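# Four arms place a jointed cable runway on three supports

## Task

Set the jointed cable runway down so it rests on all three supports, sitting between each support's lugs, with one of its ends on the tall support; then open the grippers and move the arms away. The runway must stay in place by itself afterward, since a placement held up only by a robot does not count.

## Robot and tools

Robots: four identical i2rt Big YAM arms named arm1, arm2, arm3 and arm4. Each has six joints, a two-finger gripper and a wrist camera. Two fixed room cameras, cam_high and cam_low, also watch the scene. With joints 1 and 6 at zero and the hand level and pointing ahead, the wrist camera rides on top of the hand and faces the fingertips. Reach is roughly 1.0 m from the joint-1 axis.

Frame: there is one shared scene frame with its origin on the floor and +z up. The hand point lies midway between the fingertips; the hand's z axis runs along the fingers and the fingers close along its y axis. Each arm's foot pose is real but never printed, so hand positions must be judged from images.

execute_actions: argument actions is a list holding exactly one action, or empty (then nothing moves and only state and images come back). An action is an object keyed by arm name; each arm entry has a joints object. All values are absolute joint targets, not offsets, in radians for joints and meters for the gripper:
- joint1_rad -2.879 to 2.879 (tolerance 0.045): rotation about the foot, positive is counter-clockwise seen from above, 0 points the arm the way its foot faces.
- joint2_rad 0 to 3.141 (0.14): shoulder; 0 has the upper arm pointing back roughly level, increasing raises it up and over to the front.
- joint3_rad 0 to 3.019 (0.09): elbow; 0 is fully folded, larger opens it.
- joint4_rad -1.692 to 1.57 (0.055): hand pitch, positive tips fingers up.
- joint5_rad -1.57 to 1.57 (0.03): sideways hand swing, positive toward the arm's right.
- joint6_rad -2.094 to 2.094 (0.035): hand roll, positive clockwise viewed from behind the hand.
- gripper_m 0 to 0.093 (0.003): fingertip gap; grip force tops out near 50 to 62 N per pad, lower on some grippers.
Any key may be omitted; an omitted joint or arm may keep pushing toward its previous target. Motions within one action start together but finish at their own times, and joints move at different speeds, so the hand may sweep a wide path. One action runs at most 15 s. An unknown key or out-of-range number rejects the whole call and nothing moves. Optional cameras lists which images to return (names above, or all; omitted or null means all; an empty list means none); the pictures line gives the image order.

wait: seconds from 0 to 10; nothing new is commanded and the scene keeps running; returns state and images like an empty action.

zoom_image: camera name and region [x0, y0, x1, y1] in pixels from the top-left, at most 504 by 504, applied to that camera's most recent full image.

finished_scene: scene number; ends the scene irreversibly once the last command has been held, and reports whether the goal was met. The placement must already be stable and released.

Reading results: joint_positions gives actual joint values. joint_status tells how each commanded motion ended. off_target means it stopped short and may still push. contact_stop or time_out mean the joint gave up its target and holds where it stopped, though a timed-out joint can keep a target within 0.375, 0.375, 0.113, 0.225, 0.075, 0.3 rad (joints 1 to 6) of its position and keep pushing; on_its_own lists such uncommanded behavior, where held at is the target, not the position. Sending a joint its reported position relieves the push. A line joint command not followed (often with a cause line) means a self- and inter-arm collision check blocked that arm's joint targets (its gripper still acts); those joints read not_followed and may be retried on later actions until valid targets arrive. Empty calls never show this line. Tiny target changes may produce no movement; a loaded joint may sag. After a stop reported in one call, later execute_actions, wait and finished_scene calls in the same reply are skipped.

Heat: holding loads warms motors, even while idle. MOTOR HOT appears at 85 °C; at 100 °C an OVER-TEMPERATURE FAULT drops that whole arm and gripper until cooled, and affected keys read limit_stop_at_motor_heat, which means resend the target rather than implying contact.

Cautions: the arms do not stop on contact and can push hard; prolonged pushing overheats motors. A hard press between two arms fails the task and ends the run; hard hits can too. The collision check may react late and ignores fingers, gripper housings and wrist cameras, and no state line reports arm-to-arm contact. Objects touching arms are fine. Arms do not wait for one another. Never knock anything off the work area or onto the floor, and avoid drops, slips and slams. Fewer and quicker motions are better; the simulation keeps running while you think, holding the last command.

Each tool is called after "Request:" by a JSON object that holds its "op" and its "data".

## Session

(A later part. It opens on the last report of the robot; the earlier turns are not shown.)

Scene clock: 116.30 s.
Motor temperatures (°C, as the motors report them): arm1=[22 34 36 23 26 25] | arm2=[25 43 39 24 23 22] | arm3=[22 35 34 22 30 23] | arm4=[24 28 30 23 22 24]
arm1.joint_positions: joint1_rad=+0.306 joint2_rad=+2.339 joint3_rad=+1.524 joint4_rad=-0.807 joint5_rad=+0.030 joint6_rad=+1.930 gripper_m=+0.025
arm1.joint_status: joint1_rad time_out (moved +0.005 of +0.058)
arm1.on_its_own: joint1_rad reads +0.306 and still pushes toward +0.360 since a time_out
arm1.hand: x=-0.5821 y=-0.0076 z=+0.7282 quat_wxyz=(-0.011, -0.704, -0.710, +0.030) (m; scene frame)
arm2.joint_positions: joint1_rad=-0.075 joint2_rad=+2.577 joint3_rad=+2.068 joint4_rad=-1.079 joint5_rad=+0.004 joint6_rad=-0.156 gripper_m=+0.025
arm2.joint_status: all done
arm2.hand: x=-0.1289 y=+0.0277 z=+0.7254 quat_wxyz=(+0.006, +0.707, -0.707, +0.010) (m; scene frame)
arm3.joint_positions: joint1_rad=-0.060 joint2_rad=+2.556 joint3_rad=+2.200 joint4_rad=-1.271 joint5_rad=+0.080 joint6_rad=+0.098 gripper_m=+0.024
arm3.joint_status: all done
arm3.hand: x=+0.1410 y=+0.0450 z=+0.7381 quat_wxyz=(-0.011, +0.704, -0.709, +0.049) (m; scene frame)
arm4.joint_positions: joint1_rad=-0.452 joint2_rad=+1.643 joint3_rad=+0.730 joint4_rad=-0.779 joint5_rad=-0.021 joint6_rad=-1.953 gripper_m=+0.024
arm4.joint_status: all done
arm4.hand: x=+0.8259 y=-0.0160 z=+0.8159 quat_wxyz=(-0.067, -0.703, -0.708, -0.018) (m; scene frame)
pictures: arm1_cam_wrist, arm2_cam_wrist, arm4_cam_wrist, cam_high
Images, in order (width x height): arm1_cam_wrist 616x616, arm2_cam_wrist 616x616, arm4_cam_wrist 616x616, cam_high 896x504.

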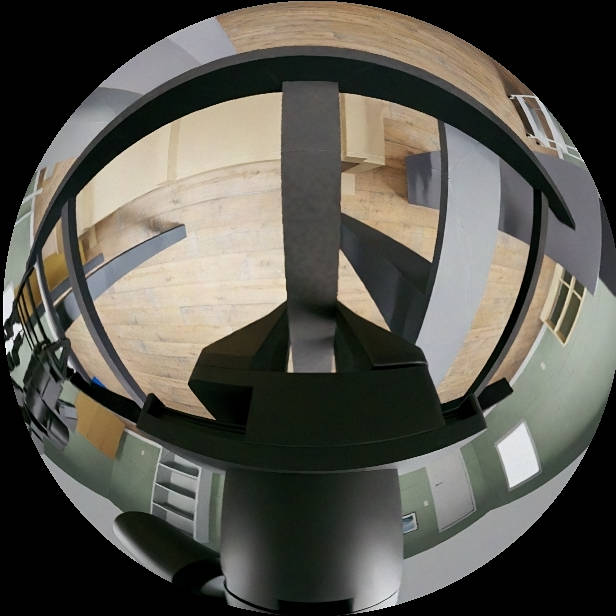

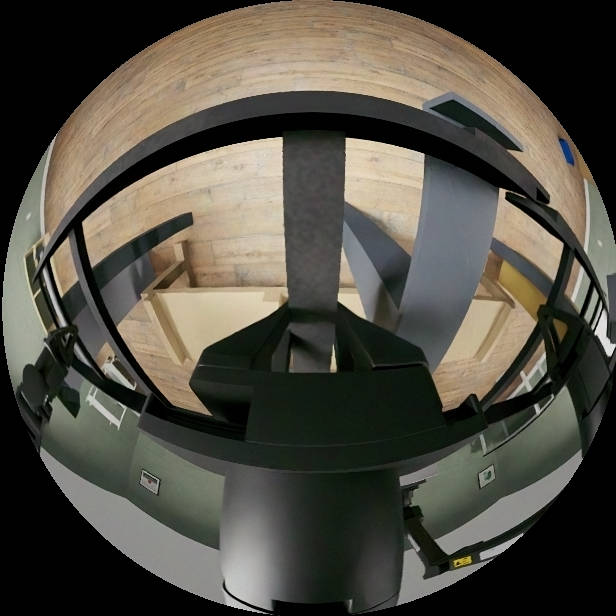

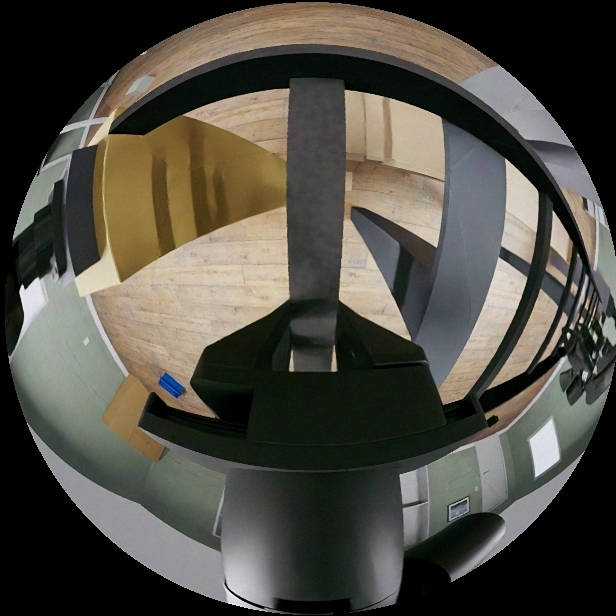

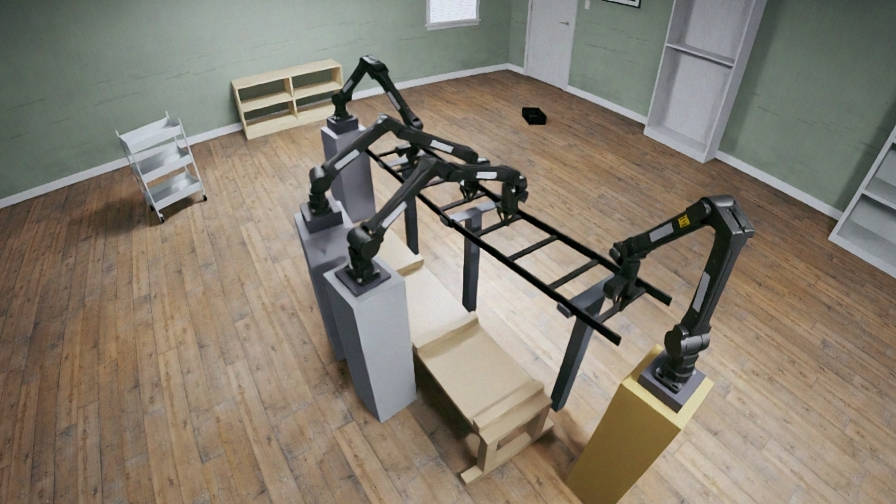

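More push.

Request:
{"op": "execute_actions", "data": {"actions": [{"arm1":{"joints":{"joint1_rad":0.42}},"arm2":{"joints":{"joint3_rad":2.2}},"arm3":{"joints":{"joint3_rad":2.32}},"arm4":{"joints":{"joint1_rad":-0.54,"joint6_rad":-2.0}}}], "cameras": ["arm1_cam_wrist","arm2_cam_wrist","arm4_cam_wrist","cam_high"]}}

Scene clock: 123.37 s.
Motor temperatures (°C, as the motors report them): arm1=[22 35 36 23 27 25] | arm2=[25 42 40 24 22 22] | arm3=[22 35 35 22 29 23] | arm4=[24 28 30 23 23 24]
arm1.joint_positions: joint1_rad=+0.330 joint2_rad=+2.339 joint3_rad=+1.525 joint4_rad=-0.794 joint5_rad=+0.037 joint6_rad=+1.941 gripper_m=+0.025
arm1.joint_status: joint1_rad time_out (moved +0.023 of +0.114)
arm1.on_its_own: joint1_rad reads +0.330 and still pushes toward +0.420 since a time_out
arm1.hand: x=-0.5827 y=+0.0059 z=+0.7284 quat_wxyz=(-0.017, -0.699, -0.714, +0.024) (m; scene frame)
arm2.joint_positions: joint1_rad=-0.073 joint2_rad=+2.600 joint3_rad=+2.120 joint4_rad=-1.081 joint5_rad=+0.001 joint6_rad=-0.159 gripper_m=+0.025
arm2.joint_status: all done
arm2.hand: x=-0.1285 y=+0.0427 z=+0.7266 quat_wxyz=(-0.003, +0.709, -0.705, +0.001) (m; scene frame)
arm3.joint_positions: joint1_rad=-0.061 joint2_rad=+2.583 joint3_rad=+2.256 joint4_rad=-1.270 joint5_rad=+0.084 joint6_rad=+0.092 gripper_m=+0.024
arm3.joint_status: all done
arm3.hand: x=+0.1406 y=+0.0605 z=+0.7393 quat_wxyz=(-0.023, +0.705, -0.707, +0.038) (m; scene frame)
arm4.joint_positions: joint1_rad=-0.499 joint2_rad=+1.643 joint3_rad=+0.733 joint4_rad=-0.762 joint5_rad=-0.020 joint6_rad=-2.001 gripper_m=+0.024
arm4.joint_status: all done
arm4.hand: x=+0.8267 y=+0.0006 z=+0.8159 quat_wxyz=(-0.058, -0.703, -0.709, -0.012) (m; scene frame)
pictures: arm1_cam_wrist, arm2_cam_wrist, arm4_cam_wrist, cam_high
Images, in order (width x height): arm1_cam_wrist 616x616, arm2_cam_wrist 616x616, arm4_cam_wrist 616x616, cam_high 896x504.

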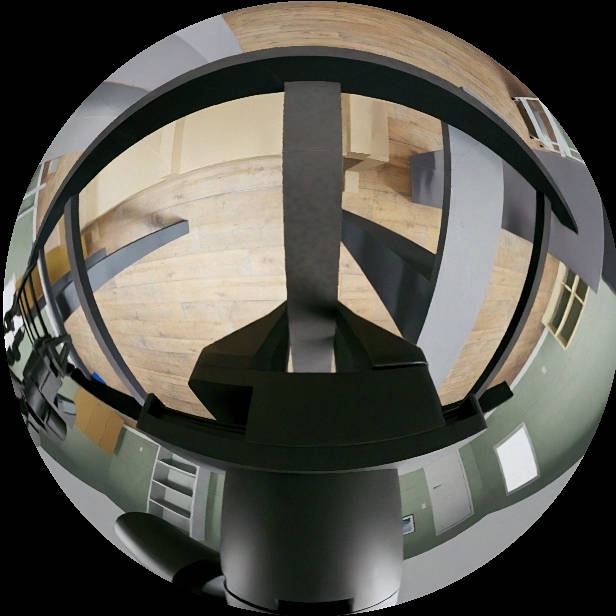

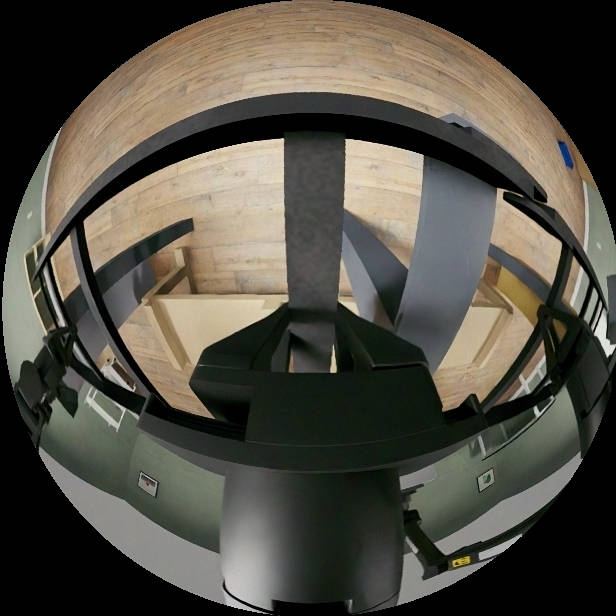

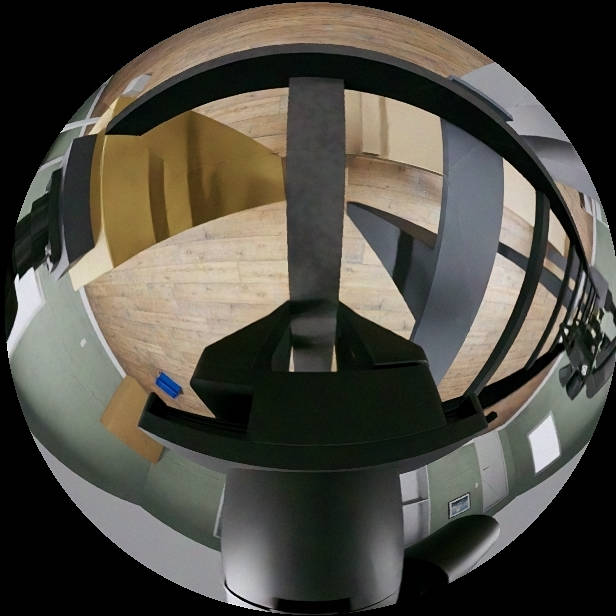

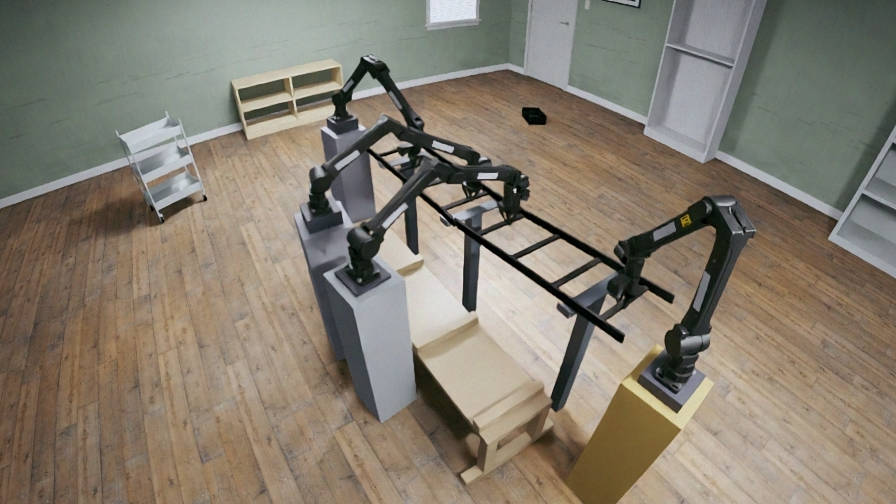

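All lugs are outside now. Settle and release.

Request:
{"op": "execute_actions", "data": {"actions": [{"arm1":{"joints":{"joint2_rad":2.38,"joint1_rad":0.36}},"arm2":{"joints":{"joint2_rad":2.63,"joint3_rad":2.14}},"arm3":{"joints":{"joint2_rad":2.61,"joint3_rad":2.27}},"arm4":{"joints":{"joint2_rad":1.7,"joint1_rad":-0.51}}}], "cameras": []}}

Request:
{"op": "execute_actions", "data": {"actions": [{"arm1":{"joints":{"gripper_m":0.09}},"arm2":{"joints":{"gripper_m":0.08}},"arm3":{"joints":{"gripper_m":0.09}},"arm4":{"joints":{"gripper_m":0.07}}}], "cameras": []}}

Request:
{"op": "execute_actions", "data": {"actions": [{"arm1":{"joints":{"joint2_rad":1.5}},"arm2":{"joints":{"joint2_rad":1.7}},"arm3":{"joints":{"joint2_rad":1.7}},"arm4":{"joints":{"joint2_rad":1.3,"joint3_rad":1.2,"joint4_rad":-1.2}}}]}}

Scene clock: 134.37 s.
Motor temperatures (°C, as the motors report them): arm1=[22 35 36 23 28 25] | arm2=[25 42 43 24 22 22] | arm3=[22 35 37 22 28 23] | arm4=[24 28 31 23 23 24]
arm1.joint_positions: joint1_rad=+0.327 joint2_rad=+2.353 joint3_rad=+1.543 joint4_rad=-0.820 joint5_rad=+0.031 joint6_rad=+1.942 gripper_m=+0.025
arm1.joint_status: all done
arm1.hand: x=-0.5841 y=+0.0044 z=+0.7250 quat_wxyz=(-0.010, -0.700, -0.713, +0.034) (m; scene frame)
arm2.joint_positions: joint1_rad=-0.073 joint2_rad=+2.605 joint3_rad=+2.120 joint4_rad=-1.083 joint5_rad=+0.001 joint6_rad=-0.159 gripper_m=+0.025
arm2.joint_status: all done
arm2.hand: x=-0.1287 y=+0.0411 z=+0.7234 quat_wxyz=(-0.001, +0.709, -0.705, +0.003) (m; scene frame)
arm3.joint_positions: joint1_rad=-0.061 joint2_rad=+2.586 joint3_rad=+2.256 joint4_rad=-1.270 joint5_rad=+0.084 joint6_rad=+0.092 gripper_m=+0.024
arm3.joint_status: all done
arm3.hand: x=+0.1406 y=+0.0598 z=+0.7368 quat_wxyz=(-0.021, +0.705, -0.707, +0.040) (m; scene frame)
arm4.joint_positions: joint1_rad=-0.496 joint2_rad=+1.662 joint3_rad=+0.748 joint4_rad=-0.786 joint5_rad=-0.016 joint6_rad=-2.001 gripper_m=+0.024
arm4.joint_status: all done
arm4.hand: x=+0.8273 y=+0.0000 z=+0.8139 quat_wxyz=(-0.071, -0.701, -0.709, -0.019) (m; scene frame)
pictures: none
No camera images: the call's "cameras" was empty. Leave "cameras" out to get every camera's image.

Scene clock: 135.20 s.
Motor temperatures (°C, as the motors report them): arm1=[22 35 36 23 27 25] | arm2=[25 42 42 24 22 22] | arm3=[22 35 37 22 28 23] | arm4=[24 28 30 23 23 24]
arm1.joint_positions: joint1_rad=+0.359 joint2_rad=+2.369 joint3_rad=+1.555 joint4_rad=-0.820 joint5_rad=+0.003 joint6_rad=+1.972 gripper_m=+0.090
arm1.joint_status: all done
arm1.hand: x=-0.5919 y=+0.0269 z=+0.7183 quat_wxyz=(+0.003, -0.700, -0.714, +0.030) (m; scene frame)
arm2.joint_positions: joint1_rad=-0.073 joint2_rad=+2.615 joint3_rad=+2.120 joint4_rad=-1.090 joint5_rad=+0.001 joint6_rad=-0.159 gripper_m=+0.080
arm2.joint_status: all done
arm2.hand: x=-0.1295 y=+0.0362 z=+0.7160 quat_wxyz=(+0.007, +0.709, -0.705, +0.008) (m; scene frame)
arm3.joint_positions: joint1_rad=-0.061 joint2_rad=+2.613 joint3_rad=+2.256 joint4_rad=-1.279 joint5_rad=+0.064 joint6_rad=+0.092 gripper_m=+0.090
arm3.joint_status: all done
arm3.hand: x=+0.1381 y=+0.0507 z=+0.7178 quat_wxyz=(-0.002, +0.705, -0.707, +0.047) (m; scene frame)
arm4.joint_positions: joint1_rad=-0.501 joint2_rad=+1.688 joint3_rad=+0.766 joint4_rad=-0.783 joint5_rad=-0.002 joint6_rad=-2.001 gripper_m=+0.070
arm4.joint_status: all done
arm4.hand: x=+0.8237 y=+0.0057 z=+0.8092 quat_wxyz=(-0.071, -0.702, -0.708, -0.027) (m; scene frame)
pictures: none
No camera images: the call's "cameras" was empty. Leave "cameras" out to get every camera's image.

Scene clock: 137.40 s.
Motor temperatures (°C, as the motors report them): arm1=[22 34 36 23 27 25] | arm2=[25 42 42 24 22 22] | arm3=[22 35 36 22 27 23] | arm4=[24 28 30 23 23 24]
arm1.joint_positions: joint1_rad=+0.359 joint2_rad=+1.497 joint3_rad=+1.578 joint4_rad=-0.820 joint5_rad=+0.003 joint6_rad=+1.972 gripper_m=+0.090
arm1.joint_status: all done
arm1.hand: x=-0.5637 y=+0.0482 z=+1.2738 quat_wxyz=(-0.156, -0.638, -0.654, -0.375) (m; scene frame)
arm2.joint_positions: joint1_rad=-0.073 joint2_rad=+1.714 joint3_rad=+2.135 joint4_rad=-1.095 joint5_rad=+0.001 joint6_rad=-0.159 gripper_m=+0.080
arm2.joint_status: all done
arm2.hand: x=-0.1371 y=+0.0090 z=+1.3796 quat_wxyz=(-0.350, +0.641, -0.635, -0.251) (m; scene frame)
arm3.joint_positions: joint1_rad=-0.061 joint2_rad=+1.713 joint3_rad=+2.263 joint4_rad=-1.282 joint5_rad=+0.064 joint6_rad=+0.092 gripper_m=+0.090
arm3.joint_status: all done
arm3.hand: x=+0.1446 y=-0.0200 z=+1.3648 quat_wxyz=(-0.282, +0.635, -0.657, -0.292) (m; scene frame)
arm4.joint_positions: joint1_rad=-0.501 joint2_rad=+1.293 joint3_rad=+1.185 joint4_rad=-1.186 joint5_rad=-0.002 joint6_rad=-2.001 gripper_m=+0.070
arm4.joint_status: all done
arm4.hand: x=+0.7288 y=+0.0478 z=+1.0924 quat_wxyz=(+0.121, -0.698, -0.704, +0.045) (m; scene frame)
pictures: arm1_cam_wrist, arm2_cam_wrist, arm3_cam_wrist, arm4_cam_wrist, cam_high, cam_low
Images, in order (width x height): arm1_cam_wrist 616x616, arm2_cam_wrist 616x616, arm3_cam_wrist 616x616, arm4_cam_wrist 616x616, cam_high 896x504, cam_low 896x504.

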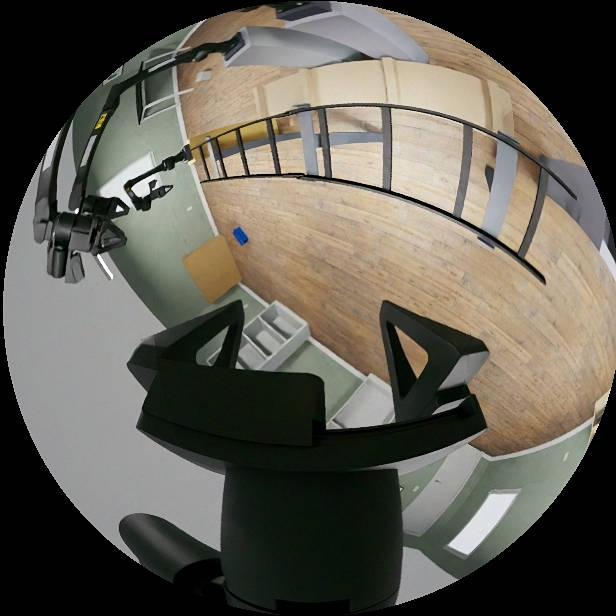

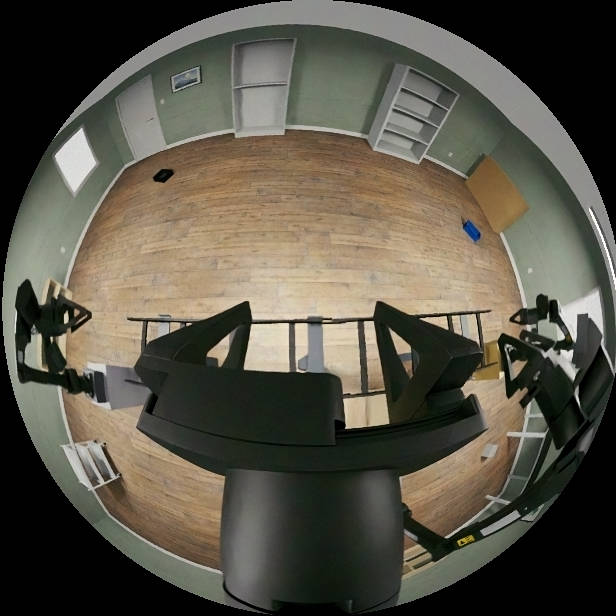

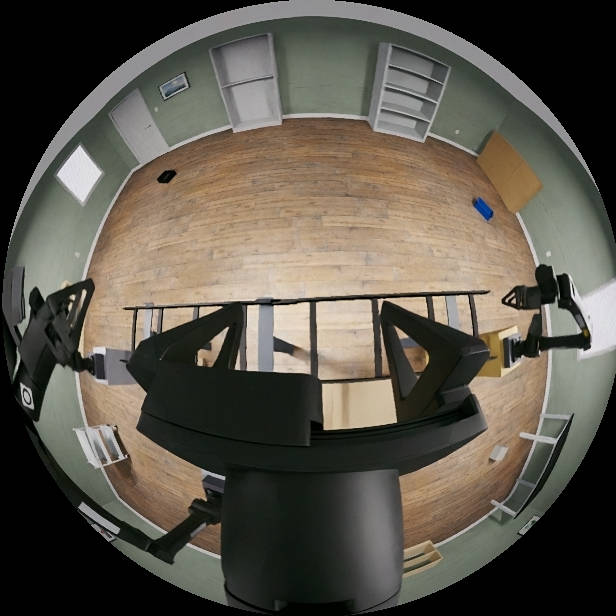

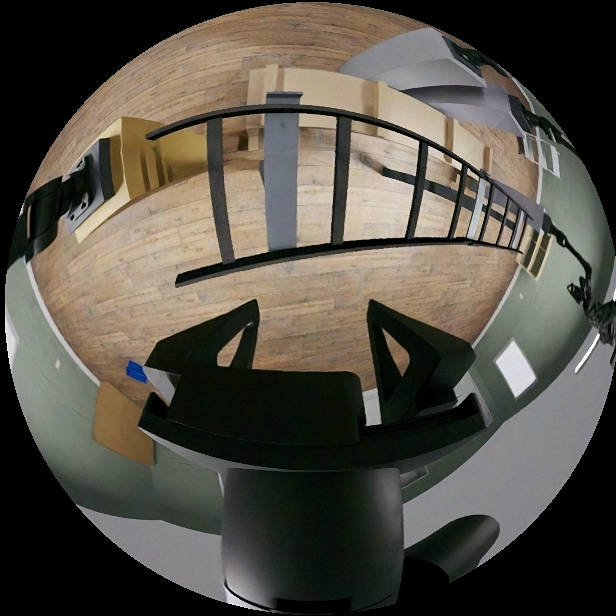

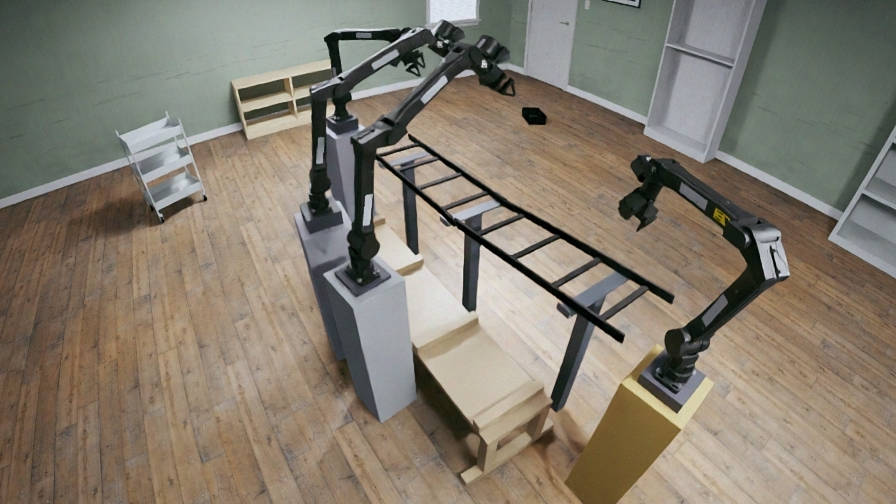

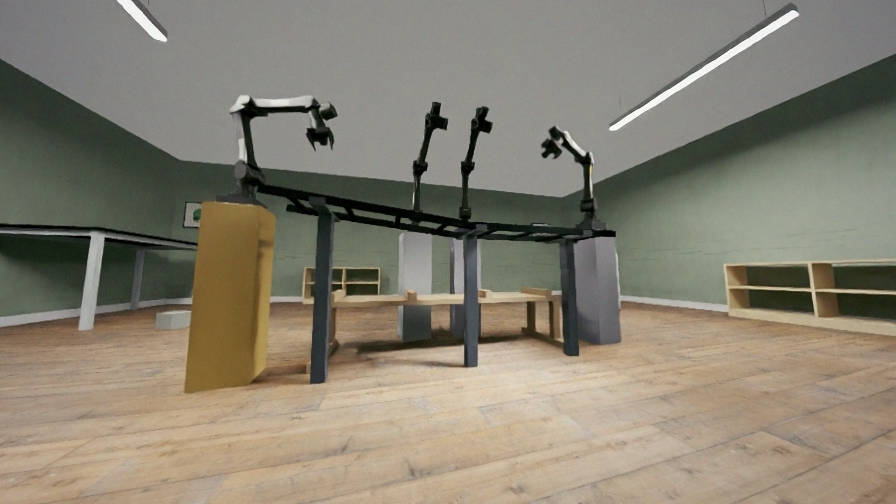

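Check the high support's far lug.

Request:
{"op": "zoom_image", "data": {"camera": "cam_low", "region": [250, 170, 630, 260]}}

Request:
{"op": "zoom_image", "data": {"camera": "arm4_cam_wrist", "region": [200, 70, 380, 290]}}

Region (250, 170, 630, 260) of cam_low's 896x504 image, scaled by 1.326, with more detail than that image has; it fills the top 119 rows of this view, and the rest is white.

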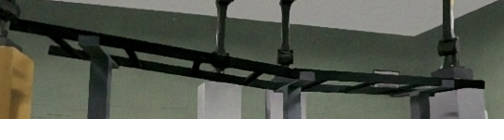

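Region (200, 70, 380, 290) of arm4_cam_wrist's 616x616 image, scaled by 2.291, with more detail than that image has; it fills the left 412 columns of this view, and the rest is white.

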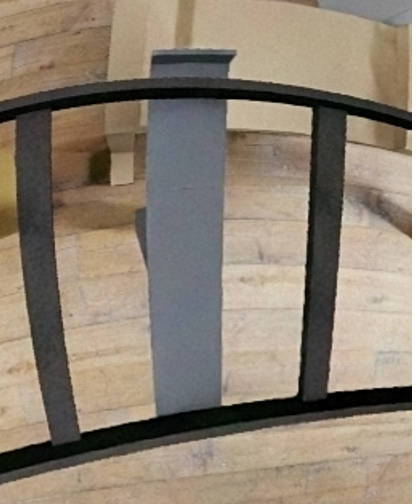

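Request:
{"op": "finished_scene", "data": {"scene": 2}}

The scene is finished: the task was done.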